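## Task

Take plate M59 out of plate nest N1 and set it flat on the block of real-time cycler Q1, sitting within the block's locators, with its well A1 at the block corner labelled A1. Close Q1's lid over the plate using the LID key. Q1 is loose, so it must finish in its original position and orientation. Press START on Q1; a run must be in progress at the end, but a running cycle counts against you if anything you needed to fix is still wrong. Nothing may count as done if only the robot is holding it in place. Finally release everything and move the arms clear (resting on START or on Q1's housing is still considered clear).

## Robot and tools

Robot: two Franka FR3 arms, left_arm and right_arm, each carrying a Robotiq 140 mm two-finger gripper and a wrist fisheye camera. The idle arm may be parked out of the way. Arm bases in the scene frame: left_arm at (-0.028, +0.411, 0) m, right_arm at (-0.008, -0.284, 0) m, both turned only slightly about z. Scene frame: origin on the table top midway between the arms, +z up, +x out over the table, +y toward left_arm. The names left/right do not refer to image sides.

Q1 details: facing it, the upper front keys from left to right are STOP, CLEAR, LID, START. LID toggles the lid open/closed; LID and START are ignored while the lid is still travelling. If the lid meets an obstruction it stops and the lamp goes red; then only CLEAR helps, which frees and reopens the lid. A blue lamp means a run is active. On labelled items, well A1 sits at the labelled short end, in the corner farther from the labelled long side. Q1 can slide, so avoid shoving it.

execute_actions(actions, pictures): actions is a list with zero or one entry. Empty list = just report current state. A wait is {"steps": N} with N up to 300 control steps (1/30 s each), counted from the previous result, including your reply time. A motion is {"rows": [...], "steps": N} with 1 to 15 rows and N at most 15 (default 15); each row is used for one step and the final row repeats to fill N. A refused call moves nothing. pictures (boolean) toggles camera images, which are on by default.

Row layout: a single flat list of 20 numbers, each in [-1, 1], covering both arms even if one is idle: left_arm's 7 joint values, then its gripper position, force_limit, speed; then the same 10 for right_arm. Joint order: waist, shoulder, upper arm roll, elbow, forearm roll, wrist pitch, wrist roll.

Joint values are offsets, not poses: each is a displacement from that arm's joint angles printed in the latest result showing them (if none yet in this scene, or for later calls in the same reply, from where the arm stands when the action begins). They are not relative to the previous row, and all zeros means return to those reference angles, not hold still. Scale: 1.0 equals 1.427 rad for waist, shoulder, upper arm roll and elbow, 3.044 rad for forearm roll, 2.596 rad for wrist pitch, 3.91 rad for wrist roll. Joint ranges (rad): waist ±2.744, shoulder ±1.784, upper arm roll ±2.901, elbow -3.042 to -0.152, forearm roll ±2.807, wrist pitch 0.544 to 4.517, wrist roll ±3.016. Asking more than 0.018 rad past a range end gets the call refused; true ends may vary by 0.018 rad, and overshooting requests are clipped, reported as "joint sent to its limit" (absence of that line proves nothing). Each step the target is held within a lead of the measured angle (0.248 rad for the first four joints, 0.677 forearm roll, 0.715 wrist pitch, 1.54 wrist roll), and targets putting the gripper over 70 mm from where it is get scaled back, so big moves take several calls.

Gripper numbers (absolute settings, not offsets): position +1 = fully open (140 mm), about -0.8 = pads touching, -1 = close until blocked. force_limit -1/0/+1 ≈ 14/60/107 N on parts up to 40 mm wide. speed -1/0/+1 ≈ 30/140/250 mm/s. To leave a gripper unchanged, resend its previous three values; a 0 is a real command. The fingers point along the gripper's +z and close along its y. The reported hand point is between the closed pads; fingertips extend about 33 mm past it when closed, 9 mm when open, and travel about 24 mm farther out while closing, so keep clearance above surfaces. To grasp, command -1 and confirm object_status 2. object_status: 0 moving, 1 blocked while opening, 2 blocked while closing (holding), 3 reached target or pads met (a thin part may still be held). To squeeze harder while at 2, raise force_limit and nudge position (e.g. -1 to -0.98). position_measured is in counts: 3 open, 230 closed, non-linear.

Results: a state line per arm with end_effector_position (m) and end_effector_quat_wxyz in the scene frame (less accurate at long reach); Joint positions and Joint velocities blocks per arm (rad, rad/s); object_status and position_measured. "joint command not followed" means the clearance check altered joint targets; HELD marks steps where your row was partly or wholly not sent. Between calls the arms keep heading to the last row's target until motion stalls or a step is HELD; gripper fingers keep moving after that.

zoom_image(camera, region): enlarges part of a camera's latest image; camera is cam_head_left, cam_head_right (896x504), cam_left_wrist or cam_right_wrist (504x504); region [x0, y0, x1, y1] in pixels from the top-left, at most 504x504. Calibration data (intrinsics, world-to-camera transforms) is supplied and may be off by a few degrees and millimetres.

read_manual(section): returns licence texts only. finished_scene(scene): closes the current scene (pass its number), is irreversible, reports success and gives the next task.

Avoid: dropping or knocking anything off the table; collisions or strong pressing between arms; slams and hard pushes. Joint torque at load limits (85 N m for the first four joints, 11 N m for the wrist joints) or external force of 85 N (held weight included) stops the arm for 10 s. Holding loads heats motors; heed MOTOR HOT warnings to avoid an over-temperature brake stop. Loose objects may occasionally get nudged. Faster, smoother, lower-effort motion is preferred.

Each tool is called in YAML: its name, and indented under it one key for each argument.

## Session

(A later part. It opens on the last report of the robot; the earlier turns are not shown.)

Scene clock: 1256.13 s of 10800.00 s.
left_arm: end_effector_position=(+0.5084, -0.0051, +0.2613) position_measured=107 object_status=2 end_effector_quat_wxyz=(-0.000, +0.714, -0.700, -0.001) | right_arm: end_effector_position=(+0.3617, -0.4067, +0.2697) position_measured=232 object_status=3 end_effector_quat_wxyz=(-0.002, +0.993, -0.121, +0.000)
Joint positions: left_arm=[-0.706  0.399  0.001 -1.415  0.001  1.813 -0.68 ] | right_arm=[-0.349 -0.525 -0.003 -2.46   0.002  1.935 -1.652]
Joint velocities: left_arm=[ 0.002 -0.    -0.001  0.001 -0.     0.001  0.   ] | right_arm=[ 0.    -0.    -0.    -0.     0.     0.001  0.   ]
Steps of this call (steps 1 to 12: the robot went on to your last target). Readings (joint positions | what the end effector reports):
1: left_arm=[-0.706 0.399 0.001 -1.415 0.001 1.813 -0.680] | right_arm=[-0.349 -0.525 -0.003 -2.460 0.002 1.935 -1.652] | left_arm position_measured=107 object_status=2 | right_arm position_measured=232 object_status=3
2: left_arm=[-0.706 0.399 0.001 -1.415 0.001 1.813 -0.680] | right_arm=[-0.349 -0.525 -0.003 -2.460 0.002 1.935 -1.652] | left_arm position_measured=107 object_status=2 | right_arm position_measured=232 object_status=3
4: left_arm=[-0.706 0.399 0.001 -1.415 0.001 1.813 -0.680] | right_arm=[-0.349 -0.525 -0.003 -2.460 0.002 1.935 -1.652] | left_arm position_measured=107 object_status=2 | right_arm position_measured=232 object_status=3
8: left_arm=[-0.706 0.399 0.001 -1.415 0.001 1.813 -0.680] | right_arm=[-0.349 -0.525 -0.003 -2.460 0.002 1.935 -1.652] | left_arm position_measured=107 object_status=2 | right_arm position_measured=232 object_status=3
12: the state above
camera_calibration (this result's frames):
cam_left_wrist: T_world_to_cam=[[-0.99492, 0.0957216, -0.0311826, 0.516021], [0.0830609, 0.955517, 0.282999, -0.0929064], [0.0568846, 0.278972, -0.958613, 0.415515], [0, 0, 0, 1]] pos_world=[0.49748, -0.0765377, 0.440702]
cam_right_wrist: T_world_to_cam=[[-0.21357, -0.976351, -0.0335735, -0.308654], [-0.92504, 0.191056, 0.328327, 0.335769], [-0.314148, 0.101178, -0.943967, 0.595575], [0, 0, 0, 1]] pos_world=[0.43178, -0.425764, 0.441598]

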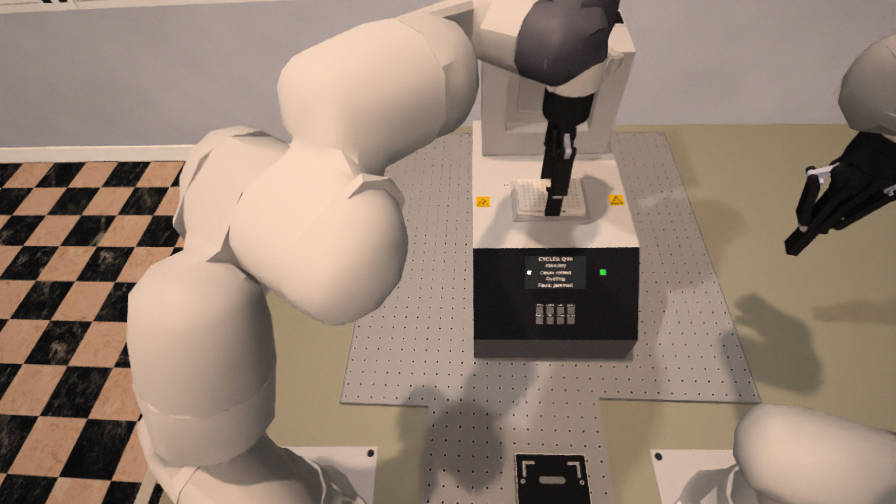

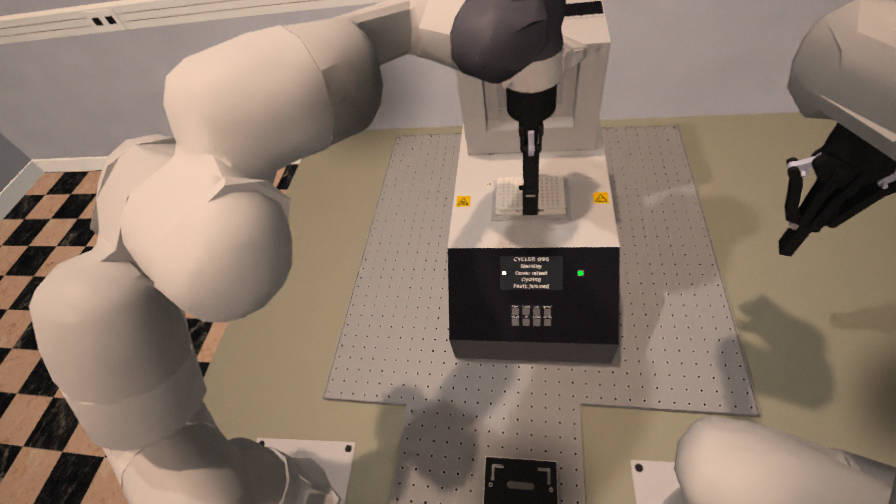

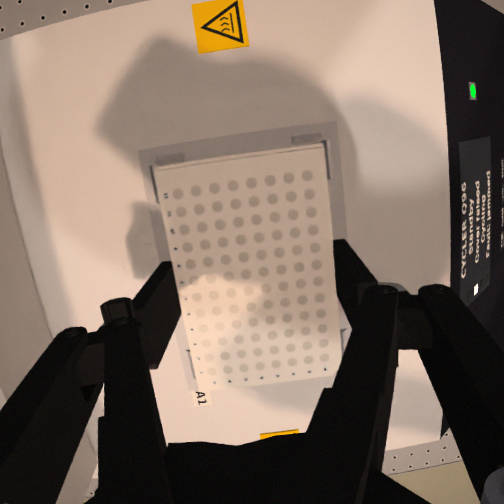

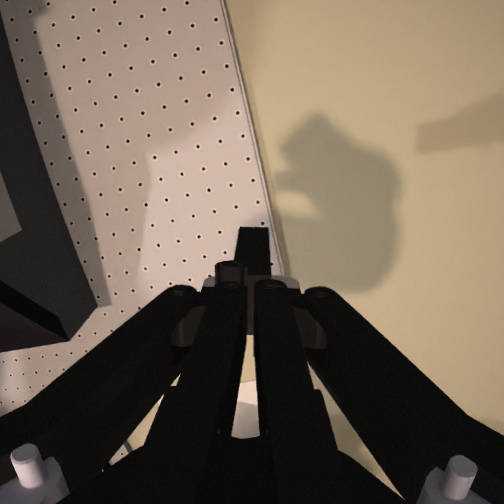

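execute_actions:
  actions:
    - {"rows":[ [0,0.0003,0,-0.0005,0,0.0006,0,-1,-0.4,-0.7, 0,0,0,0,0,0,0,-1,-0.5,0], [0,0.0006,0,-0.001,0,0.0012,0,-1,-0.4,-0.7, 0,0,0,0,0,0,0,-1,-0.5,0], [0,0.0009,0,-0.0015,0,0.0016,0,-1,-0.4,-0.7, 0,0,0,0,0,0,0,-1,-0.5,0], [0,0.0012,0,-0.002,0,0.002,0,-1,-0.4,-0.7, 0,0,0,0,0,0,0,-1,-0.5,0], [0,0.0014,0,-0.0025,0,0.0023,0,-1,-0.4,-0.7, 0,0,0,0,0,0,0,-1,-0.5,0], [0,0.0014,0,-0.003,0,0.0026,0,-1,-0.4,-0.7, 0,0,0,0,0,0,0,-1,-0.5,0], [0,0.0014,0,-0.0035,0,0.0029,0,-1,-0.4,-0.7, 0,0,0,0,0,0,0,-1,-0.5,0], [0,0.0014,0,-0.004,0,0.0032,0,-1,-0.4,-0.7, 0,0,0,0,0,0,0,-1,-0.5,0], [0,0.0014,0,-0.0045,0,0.0034,0,-1,-0.4,-0.7, 0,0,0,0,0,0,0,-1,-0.5,0], [0,0.0014,0,-0.005,0,0.0035,0,-1,-0.4,-0.7, 0,0,0,0,0,0,0,-1,-0.5,0], [0,0.0014,0,-0.0054,0,0.0035,0,-1,-0.4,-0.7, 0,0,0,0,0,0,0,-1,-0.5,0], [0,0.0014,0,-0.0057,0,0.0035,0,-1,-0.4,-0.7, 0,0,0,0,0,0,0,-1,-0.5,0]],"steps":15}
  pictures: false

execute_actions:
  actions:
    - {"steps":12}

zoom_image:
  camera: "cam_left_wrist"
  region: [125, 130, 225, 210]

zoom_image:
  camera: "cam_left_wrist"
  region: [265, 105, 365, 185]

Scene clock: 1291.17 s of 10800.00 s.
left_arm: end_effector_position=(+0.5087, -0.0054, +0.2611) position_measured=107 object_status=2 end_effector_quat_wxyz=(-0.001, +0.714, -0.700, +0.001) | right_arm: end_effector_position=(+0.3617, -0.4067, +0.2697) position_measured=232 object_status=3 end_effector_quat_wxyz=(-0.002, +0.993, -0.121, +0.000)
Joint positions: left_arm=[-0.706  0.397  0.001 -1.418  0.001  1.817 -0.68 ] | right_arm=[-0.349 -0.525 -0.003 -2.46   0.002  1.935 -1.652]
Joint velocities: left_arm=[-0.001 -0.003 -0.001 -0.005 -0.001  0.004 -0.   ] | right_arm=[-0.     0.001 -0.001  0.001  0.     0.001 -0.002]
Steps of this call (steps 1 to 15: the robot went on to your last target; steps 16 to 90: nothing new was sent; then 31.53 s passed at rest; steps 91 to 105: all 15 steps of this action). Readings (joint positions | what the end effector reports):
91: left_arm=[-0.706 0.399 0.001 -1.415 0.001 1.813 -0.680] | right_arm=[-0.349 -0.525 -0.003 -2.460 0.002 1.935 -1.652] | left_arm position_measured=107 object_status=2 | right_arm position_measured=232 object_status=3
92: left_arm=[-0.706 0.399 0.001 -1.415 0.001 1.813 -0.680] | right_arm=[-0.349 -0.525 -0.003 -2.460 0.002 1.935 -1.652] | left_arm position_measured=107 object_status=2 | right_arm position_measured=232 object_status=3
94: left_arm=[-0.706 0.399 0.001 -1.415 0.001 1.813 -0.680] | right_arm=[-0.349 -0.525 -0.003 -2.460 0.002 1.935 -1.652] | left_arm position_measured=107 object_status=2 | right_arm position_measured=232 object_status=3
98: left_arm=[-0.706 0.398 0.001 -1.416 0.001 1.815 -0.680] | right_arm=[-0.349 -0.525 -0.003 -2.460 0.002 1.935 -1.652] | left_arm position_measured=107 object_status=2 | right_arm position_measured=232 object_status=3
105: the state above

Scene clock: 1291.57 s of 10800.00 s.
left_arm: end_effector_position=(+0.5086, -0.0054, +0.2611) position_measured=107 object_status=2 end_effector_quat_wxyz=(-0.001, +0.714, -0.700, +0.001) | right_arm: end_effector_position=(+0.3617, -0.4067, +0.2697) position_measured=232 object_status=3 end_effector_quat_wxyz=(-0.002, +0.993, -0.121, +0.000)
Joint positions: left_arm=[-0.706  0.397  0.001 -1.419  0.001  1.817 -0.68 ] | right_arm=[-0.349 -0.525 -0.003 -2.46   0.002  1.935 -1.652]
Joint velocities: left_arm=[-0.001  0.001 -0.001 -0.001  0.    -0.001  0.   ] | right_arm=[ 0.001  0.    -0.    -0.    -0.    -0.001 -0.001]
Steps of this call (steps 1 to 12: the robot went on to your last target). Readings (joint positions | what the end effector reports):
1: left_arm=[-0.706 0.397 0.001 -1.418 0.001 1.817 -0.680] | right_arm=[-0.349 -0.525 -0.003 -2.460 0.002 1.935 -1.652] | left_arm position_measured=107 object_status=2 | right_arm position_measured=232 object_status=3
2: left_arm=[-0.706 0.397 0.001 -1.419 0.001 1.817 -0.680] | right_arm=[-0.349 -0.525 -0.003 -2.460 0.002 1.935 -1.652] | left_arm position_measured=107 object_status=2 | right_arm position_measured=232 object_status=3
4: left_arm=[-0.706 0.397 0.001 -1.419 0.001 1.817 -0.680] | right_arm=[-0.349 -0.525 -0.003 -2.460 0.002 1.935 -1.652] | left_arm position_measured=107 object_status=2 | right_arm position_measured=232 object_status=3
8: left_arm=[-0.706 0.397 0.001 -1.419 0.001 1.817 -0.680] | right_arm=[-0.349 -0.525 -0.003 -2.460 0.002 1.935 -1.652] | left_arm position_measured=107 object_status=2 | right_arm position_measured=232 object_status=3
12: the state above
camera_calibration (this result's frames):
cam_left_wrist: T_world_to_cam=[[-0.994848, 0.0957155, -0.0334001, 0.51685], [0.0825205, 0.955973, 0.281615, -0.0919878], [0.0588845, 0.277408, -0.958946, 0.414413], [0, 0, 0, 1]] pos_world=[0.497375, -0.0764939, 0.440567]
cam_right_wrist: T_world_to_cam=[[-0.21357, -0.976351, -0.0335733, -0.308654], [-0.92504, 0.191056, 0.328327, 0.33577], [-0.314148, 0.101177, -0.943967, 0.595574], [0, 0, 0, 1]] pos_world=[0.43178, -0.425764, 0.441598]

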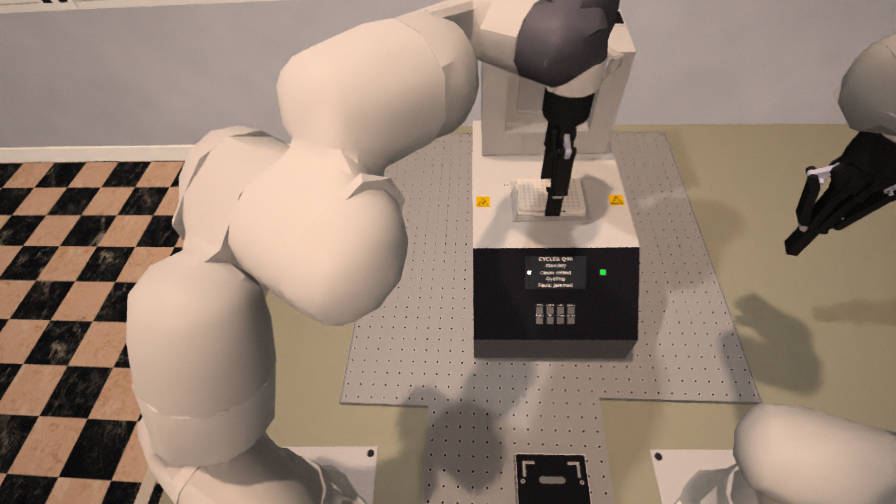

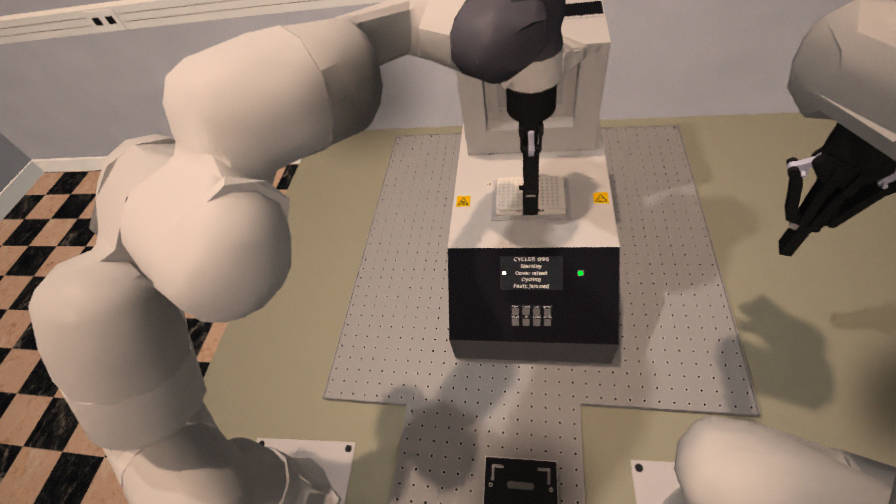

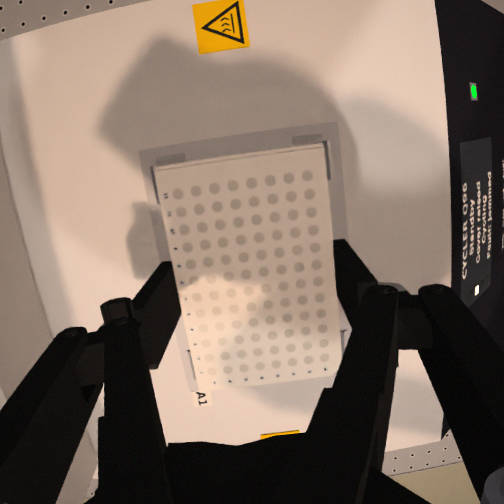

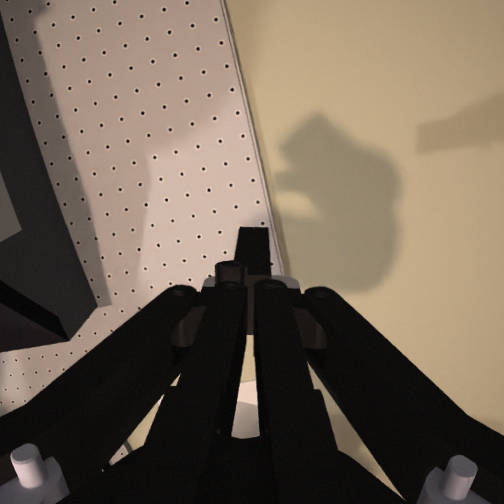

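Region (125, 130, 225, 210) of cam_left_wrist's 504x504 image, scaled by 5.040, with more detail than that image has; it fills the top 403 rows of this view, and the rest is white.

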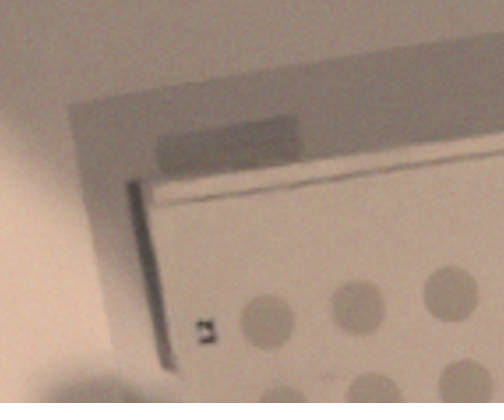

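Region (265, 105, 365, 185) of cam_left_wrist's 504x504 image, scaled by 5.040, with more detail than that image has; it fills the top 403 rows of this view, and the rest is white.

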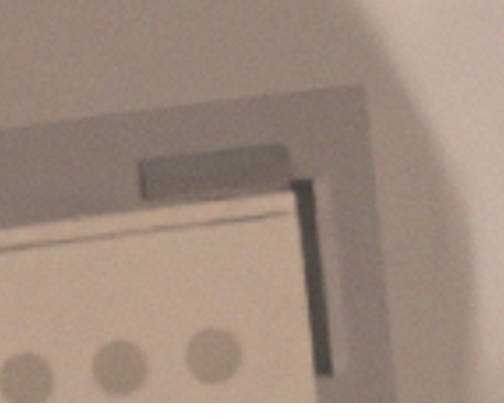

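execute_actions:
  actions: []

Scene clock: 1322.83 s of 10800.00 s.
left_arm: end_effector_position=(+0.5086, -0.0054, +0.2611) position_measured=107 object_status=2 end_effector_quat_wxyz=(-0.001, +0.714, -0.700, +0.001) | right_arm: end_effector_position=(+0.3617, -0.4067, +0.2697) position_measured=232 object_status=3 end_effector_quat_wxyz=(-0.002, +0.993, -0.121, +0.000)
Joint positions: left_arm=[-0.706  0.397  0.001 -1.419  0.001  1.817 -0.68 ] | right_arm=[-0.349 -0.525 -0.003 -2.46   0.002  1.935 -1.652]
Joint velocities: left_arm=[-0.001  0.    -0.001 -0.001  0.     0.    -0.   ] | right_arm=[-0.     0.001 -0.002 -0.    -0.     0.    -0.001]
Steps of this call (steps 1 to 15: the robot went on to your last target; steps 16 to 90: nothing new was sent; then 28.27 s passed at rest). Readings (joint positions | what the end effector reports):
1: left_arm=[-0.706 0.397 0.001 -1.419 0.001 1.817 -0.680] | right_arm=[-0.349 -0.525 -0.003 -2.460 0.002 1.935 -1.652] | left_arm position_measured=107 object_status=2 | right_arm position_measured=232 object_status=3
2: left_arm=[-0.706 0.397 0.001 -1.419 0.001 1.817 -0.680] | right_arm=[-0.349 -0.525 -0.003 -2.460 0.002 1.935 -1.652] | left_arm position_measured=107 object_status=2 | right_arm position_measured=232 object_status=3
4: left_arm=[-0.706 0.397 0.001 -1.419 0.001 1.817 -0.680] | right_arm=[-0.349 -0.525 -0.003 -2.460 0.002 1.935 -1.652] | left_arm position_measured=107 object_status=2 | right_arm position_measured=232 object_status=3
8: left_arm=[-0.706 0.397 0.001 -1.419 0.001 1.817 -0.680] | right_arm=[-0.349 -0.525 -0.003 -2.460 0.002 1.935 -1.652] | left_arm position_measured=107 object_status=2 | right_arm position_measured=232 object_status=3
90: the state above
All arms were judged still, so your last target was given up. Only a new action makes them travel on or press farther. Fingers that are still opening or closing keep moving.
camera_calibration (this result's frames):
cam_left_wrist: T_world_to_cam=[[-0.994844, 0.0957258, -0.0334924, 0.516871], [0.0825087, 0.955992, 0.281552, -0.0919544], [0.0589703, 0.277337, -0.958961, 0.414372], [0, 0, 0, 1]] pos_world=[0.497357, -0.0764907, 0.440568]
cam_right_wrist: T_world_to_cam=[[-0.21357, -0.976351, -0.0335733, -0.308654], [-0.92504, 0.191056, 0.328327, 0.335769], [-0.314148, 0.101177, -0.943967, 0.595574], [0, 0, 0, 1]] pos_world=[0.43178, -0.425764, 0.441598]

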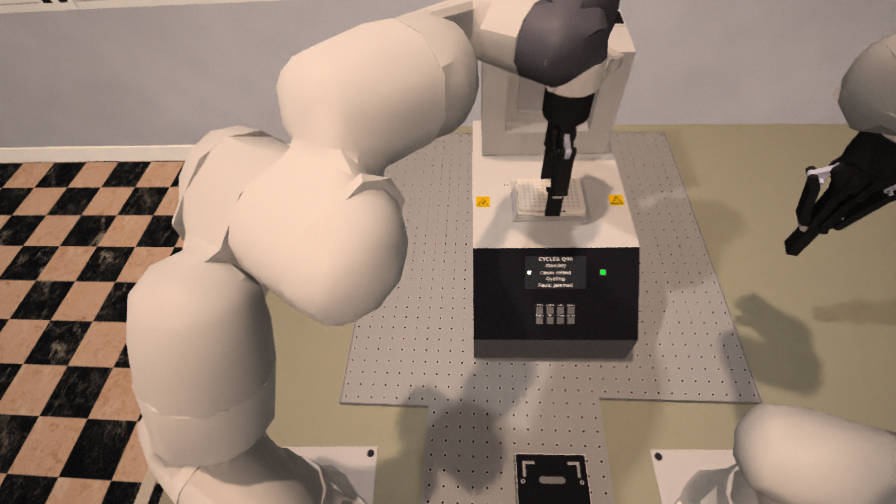

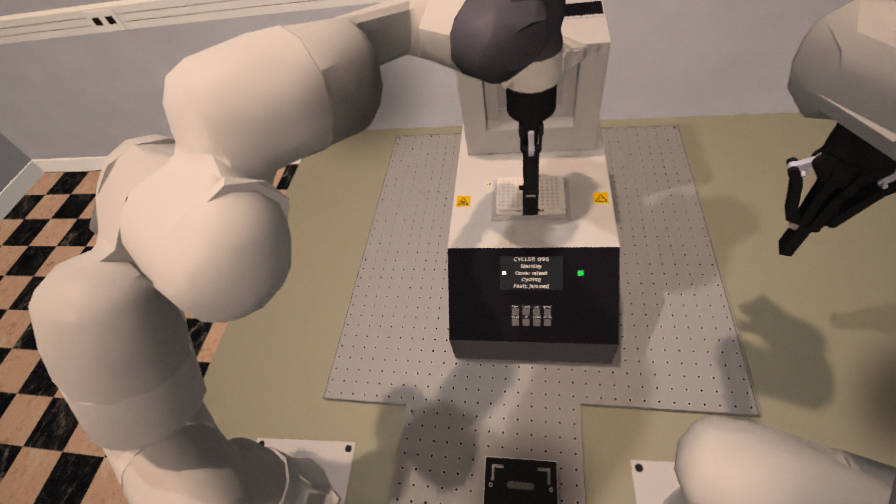

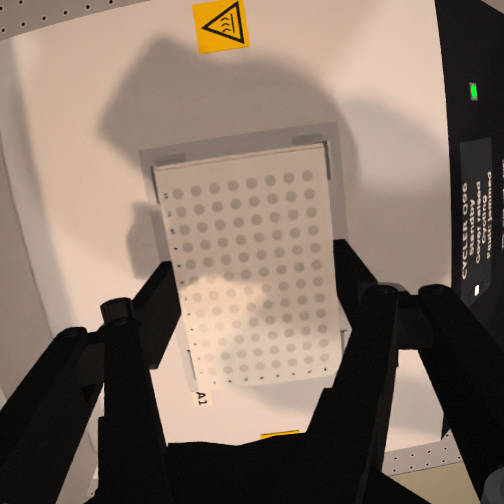

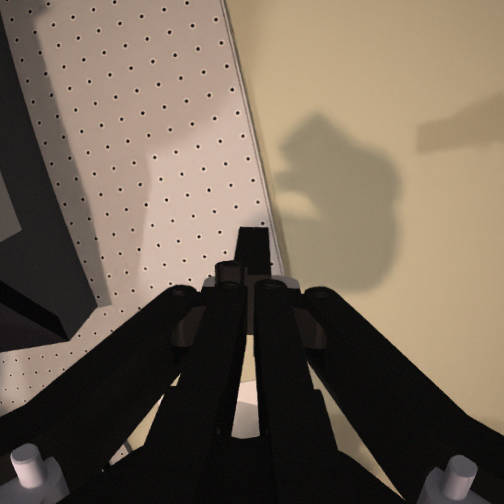

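execute_actions:
  actions:
    - {"rows": [[0,0,0,0,0,0,0,0.5,-0.4,-0.7, 0,0,0,0,0,0,0,-1,-0.5,0]], "steps": 15}

Scene clock: 1328.93 s of 10800.00 s.
left_arm: end_effector_position=(+0.5087, -0.0054, +0.2612) position_measured=66 object_status=0 end_effector_quat_wxyz=(-0.001, +0.714, -0.700, +0.001) | right_arm: end_effector_position=(+0.3617, -0.4067, +0.2697) position_measured=232 object_status=3 end_effector_quat_wxyz=(-0.002, +0.993, -0.121, +0.000)
Joint positions: left_arm=[-0.706  0.397  0.001 -1.419  0.001  1.818 -0.68 ] | right_arm=[-0.349 -0.525 -0.003 -2.46   0.002  1.935 -1.652]
Joint velocities: left_arm=[-0.     0.    -0.001 -0.001 -0.    -0.     0.001] | right_arm=[ 0.001 -0.    -0.001  0.     0.     0.001 -0.001]
Steps of this call (steps 1 to 90: nothing new was sent; then 2.60 s passed at rest; steps 91 to 105: all 15 steps of this action). Readings (joint positions | what the end effector reports):
91: left_arm=[-0.706 0.397 0.001 -1.419 0.001 1.818 -0.680] | right_arm=[-0.349 -0.525 -0.003 -2.460 0.002 1.935 -1.652] | left_arm position_measured=107 object_status=0 | right_arm position_measured=232 object_status=3
92: left_arm=[-0.706 0.397 0.001 -1.419 0.001 1.818 -0.680] | right_arm=[-0.349 -0.525 -0.003 -2.460 0.002 1.935 -1.652] | left_arm position_measured=107 object_status=0 | right_arm position_measured=232 object_status=3
94: left_arm=[-0.706 0.397 0.001 -1.419 0.001 1.818 -0.680] | right_arm=[-0.349 -0.525 -0.003 -2.460 0.002 1.935 -1.652] | left_arm position_measured=97 object_status=0 | right_arm position_measured=232 object_status=3
98: left_arm=[-0.706 0.397 0.001 -1.419 0.001 1.818 -0.680] | right_arm=[-0.349 -0.525 -0.003 -2.460 0.002 1.935 -1.652] | left_arm position_measured=84 object_status=0 | right_arm position_measured=232 object_status=3
105: the state above
camera_calibration (this result's frames):
cam_left_wrist: T_world_to_cam=[[-0.994837, 0.0957276, -0.0336917, 0.516933], [0.0824628, 0.956033, 0.281426, -0.0919252], [0.0591505, 0.277194, -0.958991, 0.414421], [0, 0, 0, 1]] pos_world=[0.497332, -0.0764764, 0.440713]
cam_right_wrist: T_world_to_cam=[[-0.21357, -0.976351, -0.0335732, -0.308654], [-0.92504, 0.191056, 0.328327, 0.33577], [-0.314148, 0.101177, -0.943967, 0.595574], [0, 0, 0, 1]] pos_world=[0.43178, -0.425764, 0.441598]

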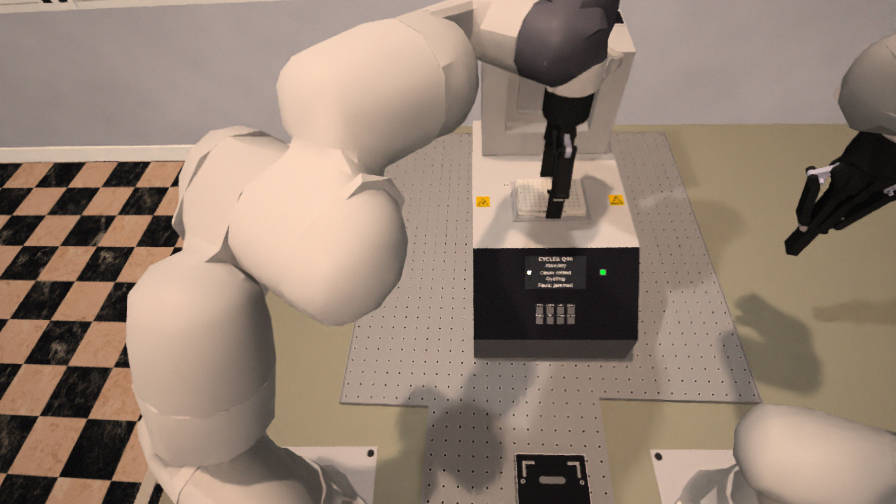

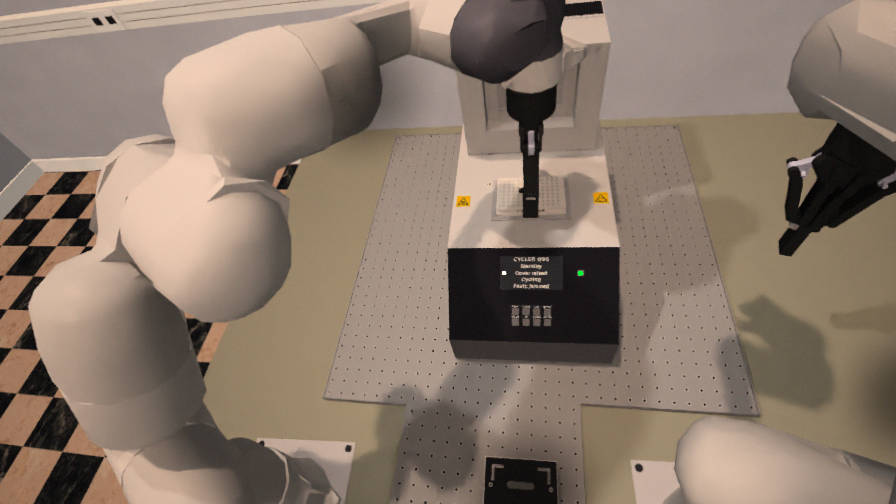

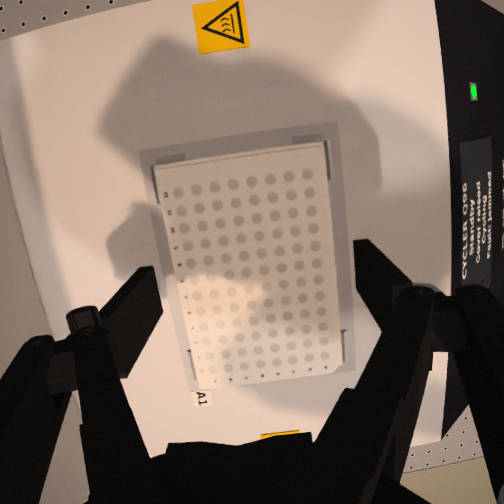

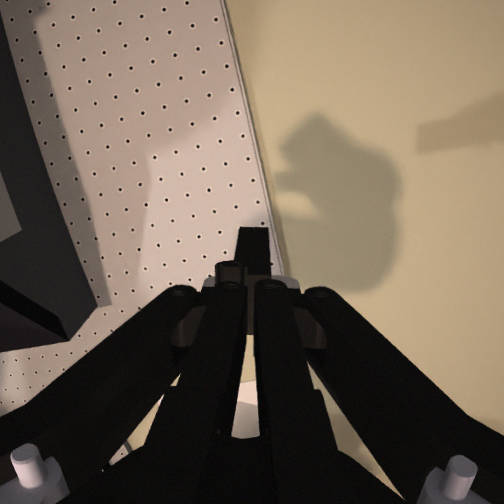

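zoom_image:
  camera: "cam_left_wrist"
  region: [120, 110, 380, 420]

Region (120, 110, 380, 420) of cam_left_wrist's 504x504 image, scaled by 1.626, with more detail than that image has; it fills the left 423 columns of this view, and the rest is white.

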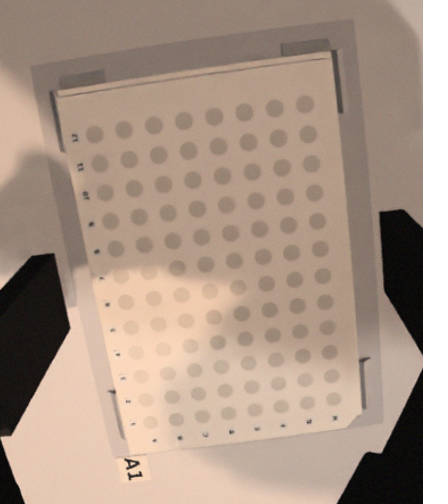

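execute_actions:
  actions:
    - {"rows": [ [0,0.0000,0,0.0000,0,-0.0010,0,0.55,-0.4,-0.7, 0,0,0,0,0,0,0,-1,-0.5,0], [0,0.0000,0,0.0005,0,-0.0030,0,0.55,-0.4,-0.7, 0,0,0,0,0,0,0,-1,-0.5,0], [0,0.0001,0,0.0022,0,-0.0060,0,0.55,-0.4,-0.7, 0,0,0,0,0,0,0,-1,-0.5,0], [0,0.0003,0,0.0070,0,-0.0098,0,0.55,-0.4,-0.7, 0,0,0,0,0,0,0,-1,-0.5,0], [0,0.0006,0,0.0140,0,-0.0143,0,0.55,-0.4,-0.7, 0,0,0,0,0,0,0,-1,-0.5,0], [0,0.0010,0,0.0225,0,-0.0193,0,0.55,-0.4,-0.7, 0,0,0,0,0,0,0,-1,-0.5,0], [0,0.0014,0,0.0322,0,-0.0246,0,0.55,-0.4,-0.7, 0,0,0,0,0,0,0,-1,-0.5,0], [0,0.0019,0,0.0425,0,-0.0300,0,0.55,-0.4,-0.7, 0,0,0,0,0,0,0,-1,-0.5,0], [0,0.0024,0,0.0530,0,-0.0350,0,0.55,-0.4,-0.7, 0,0,0,0,0,0,0,-1,-0.5,0], [0,0.0029,0,0.0632,0,-0.0395,0,0.55,-0.4,-0.7, 0,0,0,0,0,0,0,-1,-0.5,0], [0,0.0033,0,0.0726,0,-0.0433,0,0.55,-0.4,-0.7, 0,0,0,0,0,0,0,-1,-0.5,0], [0,0.0037,0,0.0808,0,-0.0463,0,0.55,-0.4,-0.7, 0,0,0,0,0,0,0,-1,-0.5,0], [0,0.0040,0,0.0874,0,-0.0484,0,0.55,-0.4,-0.7, 0,0,0,0,0,0,0,-1,-0.5,0], [0,0.0042,0,0.0920,0,-0.0495,0,0.55,-0.4,-0.7, 0,0,0,0,0,0,0,-1,-0.5,0], [0,0.0043,0,0.0941,0,-0.0500,0,0.55,-0.4,-0.7, 0,0,0,0,0,0,0,-1,-0.5,0] ], "steps": 15}
  pictures: false

execute_actions:
  actions:
    - {"steps": 15}

Scene clock: 1366.30 s of 10800.00 s.
left_arm: end_effector_position=(+0.5133, -0.0090, +0.3068) position_measured=59 object_status=3 end_effector_quat_wxyz=(-0.002, +0.714, -0.700, +0.010) | right_arm: end_effector_position=(+0.3617, -0.4067, +0.2697) position_measured=232 object_status=3 end_effector_quat_wxyz=(-0.002, +0.993, -0.121, +0.000)
Joint positions: left_arm=[-0.706  0.401  0.001 -1.301  0.001  1.722 -0.68 ] | right_arm=[-0.349 -0.525 -0.003 -2.46   0.002  1.935 -1.652]
Joint velocities: left_arm=[ 0.    -0.019  0.     0.222  0.    -0.172 -0.   ] | right_arm=[-0.001  0.001  0.001 -0.002 -0.    -0.     0.001]
Steps of this call (steps 1 to 15: the robot went on to your last target; steps 16 to 90: nothing new was sent; then 33.87 s passed at rest; steps 91 to 105: all 15 steps of this action). Readings (joint positions | what the end effector reports):
91: left_arm=[-0.706 0.397 0.001 -1.419 0.001 1.818 -0.680] | right_arm=[-0.349 -0.525 -0.003 -2.460 0.002 1.935 -1.652] | left_arm position_measured=66 object_status=0 | right_arm position_measured=232 object_status=3
92: left_arm=[-0.706 0.397 0.001 -1.419 0.001 1.817 -0.680] | right_arm=[-0.349 -0.525 -0.003 -2.460 0.002 1.935 -1.652] | left_arm position_measured=63 object_status=0 | right_arm position_measured=232 object_status=3
94: left_arm=[-0.706 0.397 0.001 -1.417 0.001 1.811 -0.680] | right_arm=[-0.349 -0.525 -0.003 -2.460 0.002 1.935 -1.652] | left_arm position_measured=59 object_status=0 | right_arm position_measured=232 object_status=3
98: left_arm=[-0.706 0.401 0.001 -1.386 0.001 1.783 -0.680] | right_arm=[-0.349 -0.525 -0.003 -2.460 0.002 1.935 -1.652] | left_arm position_measured=59 object_status=0 | right_arm position_measured=232 object_status=3
105: the state above

Scene clock: 1366.80 s of 10800.00 s.
left_arm: end_effector_position=(+0.5092, -0.0058, +0.3110) position_measured=59 object_status=3 end_effector_quat_wxyz=(-0.001, +0.714, -0.700, +0.003) | right_arm: end_effector_position=(+0.3617, -0.4067, +0.2697) position_measured=232 object_status=3 end_effector_quat_wxyz=(-0.002, +0.993, -0.121, +0.000)
Joint positions: left_arm=[-0.706  0.401  0.001 -1.286  0.001  1.693 -0.68 ] | right_arm=[-0.349 -0.525 -0.003 -2.46   0.002  1.935 -1.652]
Joint velocities: left_arm=[ 0.     0.    -0.002 -0.001  0.    -0.011  0.   ] | right_arm=[-0.     0.     0.001 -0.    -0.     0.    -0.001]
Steps of this call (steps 1 to 15: the robot went on to your last target). Readings (joint positions | what the end effector reports):
1: left_arm=[-0.706 0.400 0.001 -1.295 0.001 1.717 -0.680] | right_arm=[-0.349 -0.525 -0.003 -2.460 0.002 1.935 -1.652] | left_arm position_measured=59 object_status=3 | right_arm position_measured=232 object_status=3
2: left_arm=[-0.706 0.400 0.001 -1.291 0.001 1.713 -0.680] | right_arm=[-0.349 -0.525 -0.003 -2.460 0.002 1.935 -1.652] | left_arm position_measured=59 object_status=3 | right_arm position_measured=232 object_status=3
4: left_arm=[-0.706 0.399 0.001 -1.287 0.001 1.706 -0.680] | right_arm=[-0.349 -0.525 -0.003 -2.460 0.002 1.935 -1.652] | left_arm position_measured=59 object_status=3 | right_arm position_measured=232 object_status=3
8: left_arm=[-0.706 0.400 0.001 -1.286 0.001 1.698 -0.680] | right_arm=[-0.349 -0.525 -0.003 -2.460 0.002 1.935 -1.652] | left_arm position_measured=59 object_status=3 | right_arm position_measured=232 object_status=3
15: the state above
camera_calibration (this result's frames):
cam_left_wrist: T_world_to_cam=[[-0.994744, 0.0955593, -0.0367732, 0.520151], [0.0815668, 0.956662, 0.279545, -0.104493], [0.0618927, 0.275077, -0.959428, 0.460949], [0, 0, 0, 1]] pos_world=[0.497411, -0.0765368, 0.490586]
cam_right_wrist: T_world_to_cam=[[-0.21357, -0.976351, -0.0335733, -0.308654], [-0.92504, 0.191056, 0.328327, 0.33577], [-0.314148, 0.101177, -0.943967, 0.595574], [0, 0, 0, 1]] pos_world=[0.43178, -0.425764, 0.441598]

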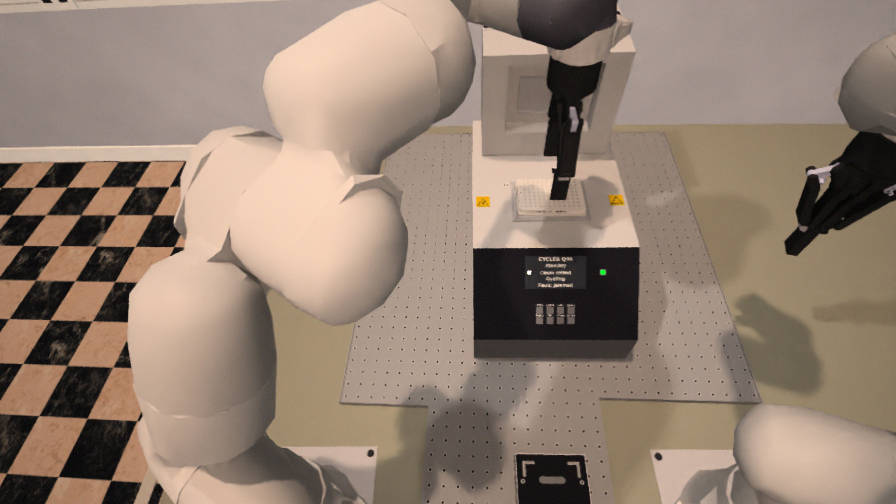

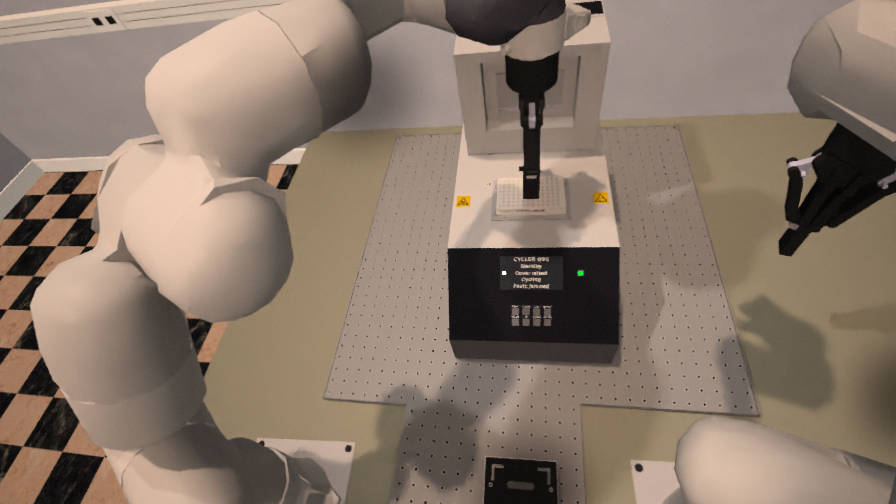

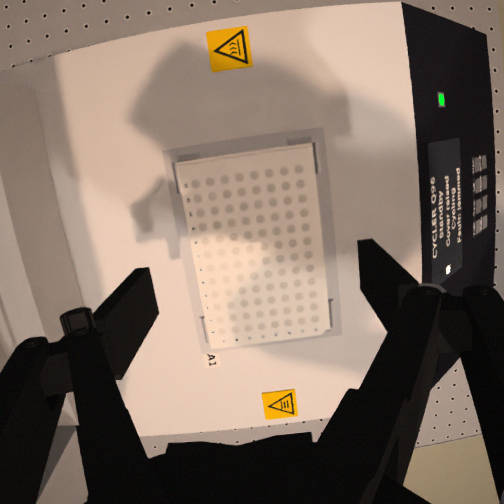

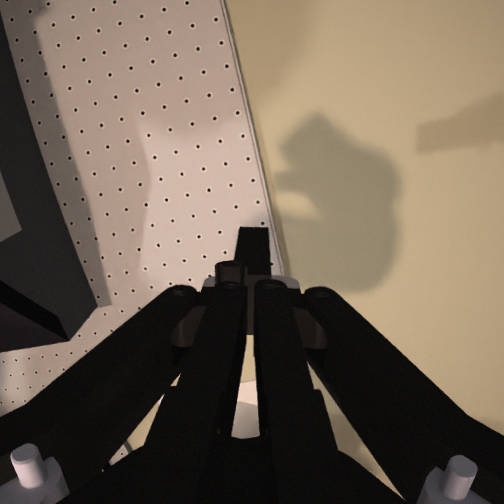

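zoom_image:
  camera: "cam_left_wrist"
  region: [150, 115, 360, 375]

zoom_image:
  camera: "cam_head_right"
  region: [470, 160, 590, 235]

Region (150, 115, 360, 375) of cam_left_wrist's 504x504 image, scaled by 1.938, with more detail than that image has; it fills the left 407 columns of this view, and the rest is white.

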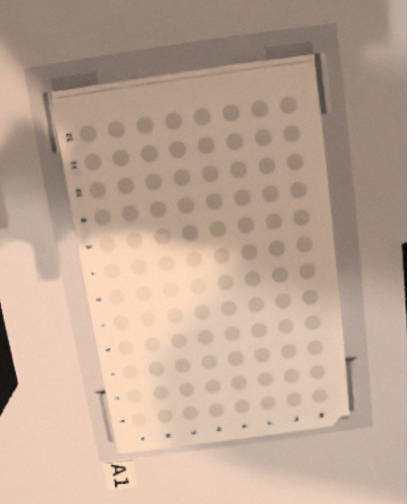

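Region (470, 160, 590, 235) of cam_head_right's 896x504 image, scaled by 4.200, with more detail than that image has; it fills the top 315 rows of this view, and the rest is white.

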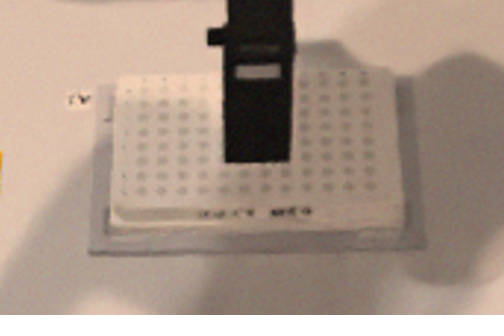

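execute_actions:
  actions:
    - {"rows": [ [0,-0.0067,0,-0.0077,0,0.0006,0,0.55,-0.4,-0.7, 0,0,0,0,0,0,0,-1,-0.5,0], [0,-0.0255,0,-0.0296,0,0.0021,0,0.55,-0.4,-0.7, 0,0,0,0,0,0,0,-1,-0.5,0], [0,-0.0547,0,-0.0634,0,0.0046,0,0.55,-0.4,-0.7, 0,0,0,0,0,0,0,-1,-0.5,0], [0.0097,-0.0922,0,-0.1069,0,0.0077,0,0.55,-0.4,-0.7, 0,0,0,0,0,0,0,-1,-0.5,0], [0.0367,-0.1363,0,-0.1581,0,0.0114,0,0.55,-0.4,-0.7, 0,0,0,0,0,0,0,-1,-0.5,0], [0.0773,-0.1850,0,-0.2146,0,0.0155,0,0.55,-0.4,-0.7, 0,0,0,0,0,0,0,-1,-0.5,0], [0.1283,-0.2366,0,-0.2744,0,0.0198,0,0.55,-0.4,-0.7, 0,0,0,0,0,0,0,-1,-0.5,0], [0.1861,-0.2890,0,-0.3353,0,0.0241,0,0.55,-0.4,-0.7, 0,0,0,0,0,0,0,-1,-0.5,0], [0.2474,-0.3406,0,-0.3951,0,0.0284,0,0.55,-0.4,-0.7, 0.008,0,0,0,0,0,0,-1,-0.5,0], [0.3086,-0.3893,0,-0.4516,0,0.0325,0,0.55,-0.4,-0.7, 0.025,0,0,0,0,0,0,-1,-0.5,0], [0.3664,-0.4334,0,-0.5028,0,0.0362,0,0.55,-0.4,-0.7, 0.05,0,0,0,0,0,0,-1,-0.5,0], [0.4174,-0.4709,0,-0.5463,0,0.0393,0,0.55,-0.4,-0.7, 0.085,0,0,0,0,0,0,-1,-0.5,0], [0.4580,-0.5001,0,-0.5801,0,0.0418,0,0.55,-0.4,-0.7, 0.125,0,0,0,0,0,0,-1,-0.5,0], [0.4850,-0.5189,0,-0.6020,0,0.0433,0,0.55,-0.4,-0.7, 0.17,0,0,0,0,0,0,-1,-0.5,0], [0.4947,-0.5256,0,-0.6097,0,0.0439,0,0.55,-0.4,-0.7, 0.7197,0,0.002,0,0,0,0,-1,-0.5,0] ], "steps": 15}
  pictures: false

execute_actions:
  actions:
    - {"steps": 36}

Scene clock: 1415.67 s of 10800.00 s.
left_arm: end_effector_position=(+0.4909, +0.2250, +0.3545) position_measured=59 object_status=3 end_effector_quat_wxyz=(-0.002, +0.815, -0.579, +0.006) | right_arm: end_effector_position=(+0.3777, -0.3386, +0.2697) position_measured=232 object_status=3 end_effector_quat_wxyz=(-0.004, +1.000, -0.031, +0.001)
Joint positions: left_arm=[-0.386 -0.048 -0.004 -1.781  0.     1.745 -0.68 ] | right_arm=[-0.161 -0.525 -0.012 -2.46   0.001  1.935 -1.652]
Joint velocities: left_arm=[ 1.045 -1.033  0.127 -0.999 -0.     0.099 -0.001] | right_arm=[ 1.524  0.001  0.108  0.    -0.     0.001  0.001]
Steps of this call (steps 1 to 15: the robot went on to your last target; steps 16 to 90: nothing new was sent; then 45.37 s passed at rest; steps 91 to 105: all 15 steps of this action). Readings (joint positions | what the end effector reports):
91: left_arm=[-0.706 0.399 0.001 -1.289 0.001 1.691 -0.680] | right_arm=[-0.349 -0.525 -0.003 -2.460 0.002 1.935 -1.652] | left_arm position_measured=59 object_status=3 | right_arm position_measured=232 object_status=3
92: left_arm=[-0.706 0.392 0.001 -1.301 0.001 1.693 -0.680] | right_arm=[-0.349 -0.525 -0.003 -2.460 0.002 1.935 -1.652] | left_arm position_measured=59 object_status=3 | right_arm position_measured=232 object_status=3
94: left_arm=[-0.705 0.350 -0.001 -1.363 0.001 1.698 -0.680] | right_arm=[-0.349 -0.525 -0.003 -2.460 0.002 1.935 -1.652] | left_arm position_measured=59 object_status=3 | right_arm position_measured=232 object_status=3
98: left_arm=[-0.627 0.193 -0.015 -1.542 0.000 1.711 -0.680] | right_arm=[-0.349 -0.525 -0.003 -2.460 0.002 1.935 -1.652] | left_arm position_measured=59 object_status=3 | right_arm position_measured=232 object_status=3
105: the state above

Scene clock: 1416.87 s of 10800.00 s.
left_arm: end_effector_position=(+0.4207, +0.4315, +0.3294) position_measured=59 object_status=3 end_effector_quat_wxyz=(+0.001, +0.912, -0.410, -0.002) | right_arm: end_effector_position=(+0.2880, -0.0309, +0.2697) position_measured=232 object_status=3 end_effector_quat_wxyz=(-0.000, +0.923, +0.384, +0.000)
Joint positions: left_arm=[-0.002 -0.347  0.002 -2.155  0.     1.803 -0.68 ] | right_arm=[ 0.676 -0.525  0.001 -2.46   0.001  1.935 -1.652]
Joint velocities: left_arm=[-0.     0.001 -0.001  0.     0.001 -0.001  0.   ] | right_arm=[-0.001  0.     0.001 -0.001  0.001 -0.    -0.002]
Steps of this call (steps 1 to 36: the robot went on to your last target). Readings (joint positions | what the end effector reports):
1: left_arm=[-0.347 -0.084 -0.003 -1.818 0.000 1.750 -0.680] | right_arm=[-0.106 -0.525 -0.011 -2.460 0.001 1.935 -1.652] | left_arm position_measured=59 object_status=3 | right_arm position_measured=232 object_status=3
2: left_arm=[-0.308 -0.122 -0.001 -1.856 0.000 1.755 -0.680] | right_arm=[-0.049 -0.525 -0.009 -2.460 0.001 1.935 -1.652] | left_arm position_measured=59 object_status=3 | right_arm position_measured=232 object_status=3
4: left_arm=[-0.228 -0.194 0.001 -1.931 0.000 1.763 -0.680] | right_arm=[0.064 -0.525 -0.005 -2.460 0.001 1.935 -1.652] | left_arm position_measured=59 object_status=3 | right_arm position_measured=232 object_status=3
8: left_arm=[-0.067 -0.305 0.006 -2.083 0.000 1.782 -0.680] | right_arm=[0.295 -0.525 -0.002 -2.460 0.001 1.935 -1.652] | left_arm position_measured=59 object_status=3 | right_arm position_measured=232 object_status=3
36: the state above
camera_calibration (this result's frames):
cam_left_wrist: T_world_to_cam=[[-0.819643, -0.572205, -0.0276909, 0.602384], [-0.555314, 0.781711, 0.28382, -0.178771], [-0.140757, 0.248008, -0.958478, 0.460442], [0, 0, 0, 1]] pos_world=[0.459276, 0.370241, 0.508742]
cam_right_wrist: T_world_to_cam=[[0.726782, -0.68618, -0.0307401, -0.220069], [-0.640984, -0.693634, 0.328651, 0.0865732], [-0.246836, -0.219154, -0.943951, 0.505109], [0, 0, 0, 1]] pos_world=[0.340114, 0.0197394, 0.441581]

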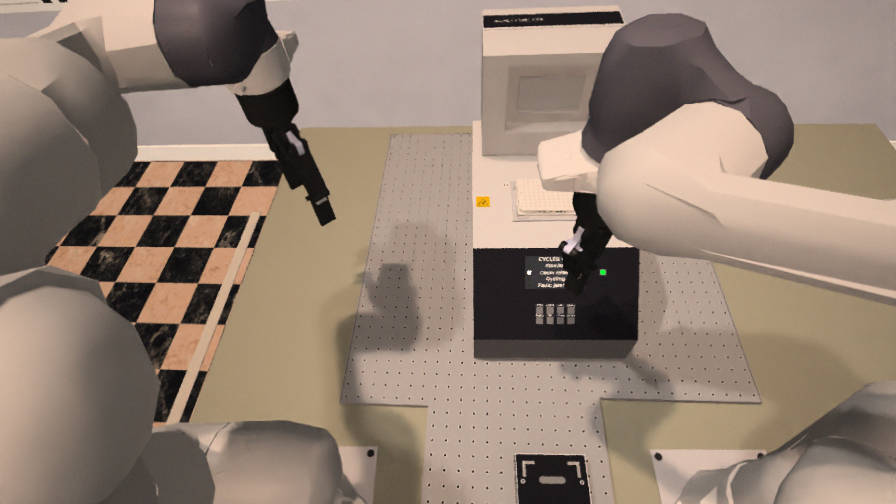

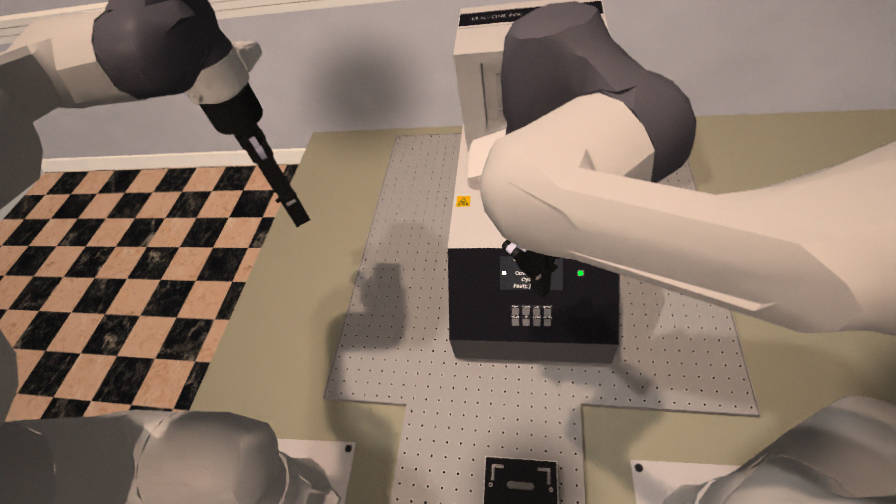

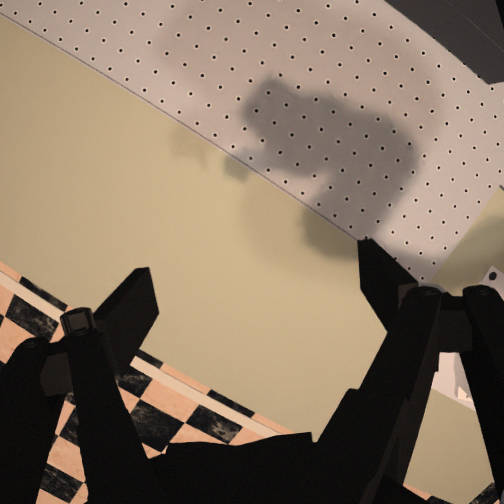

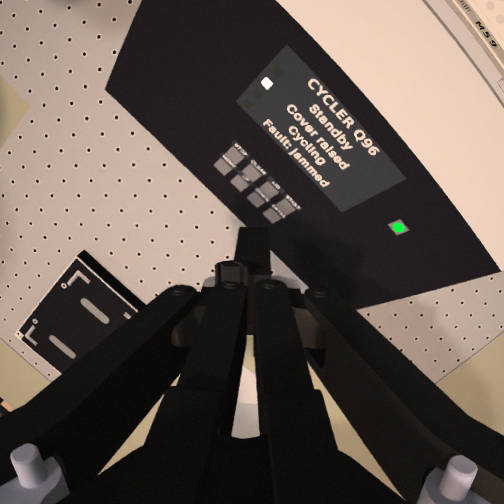

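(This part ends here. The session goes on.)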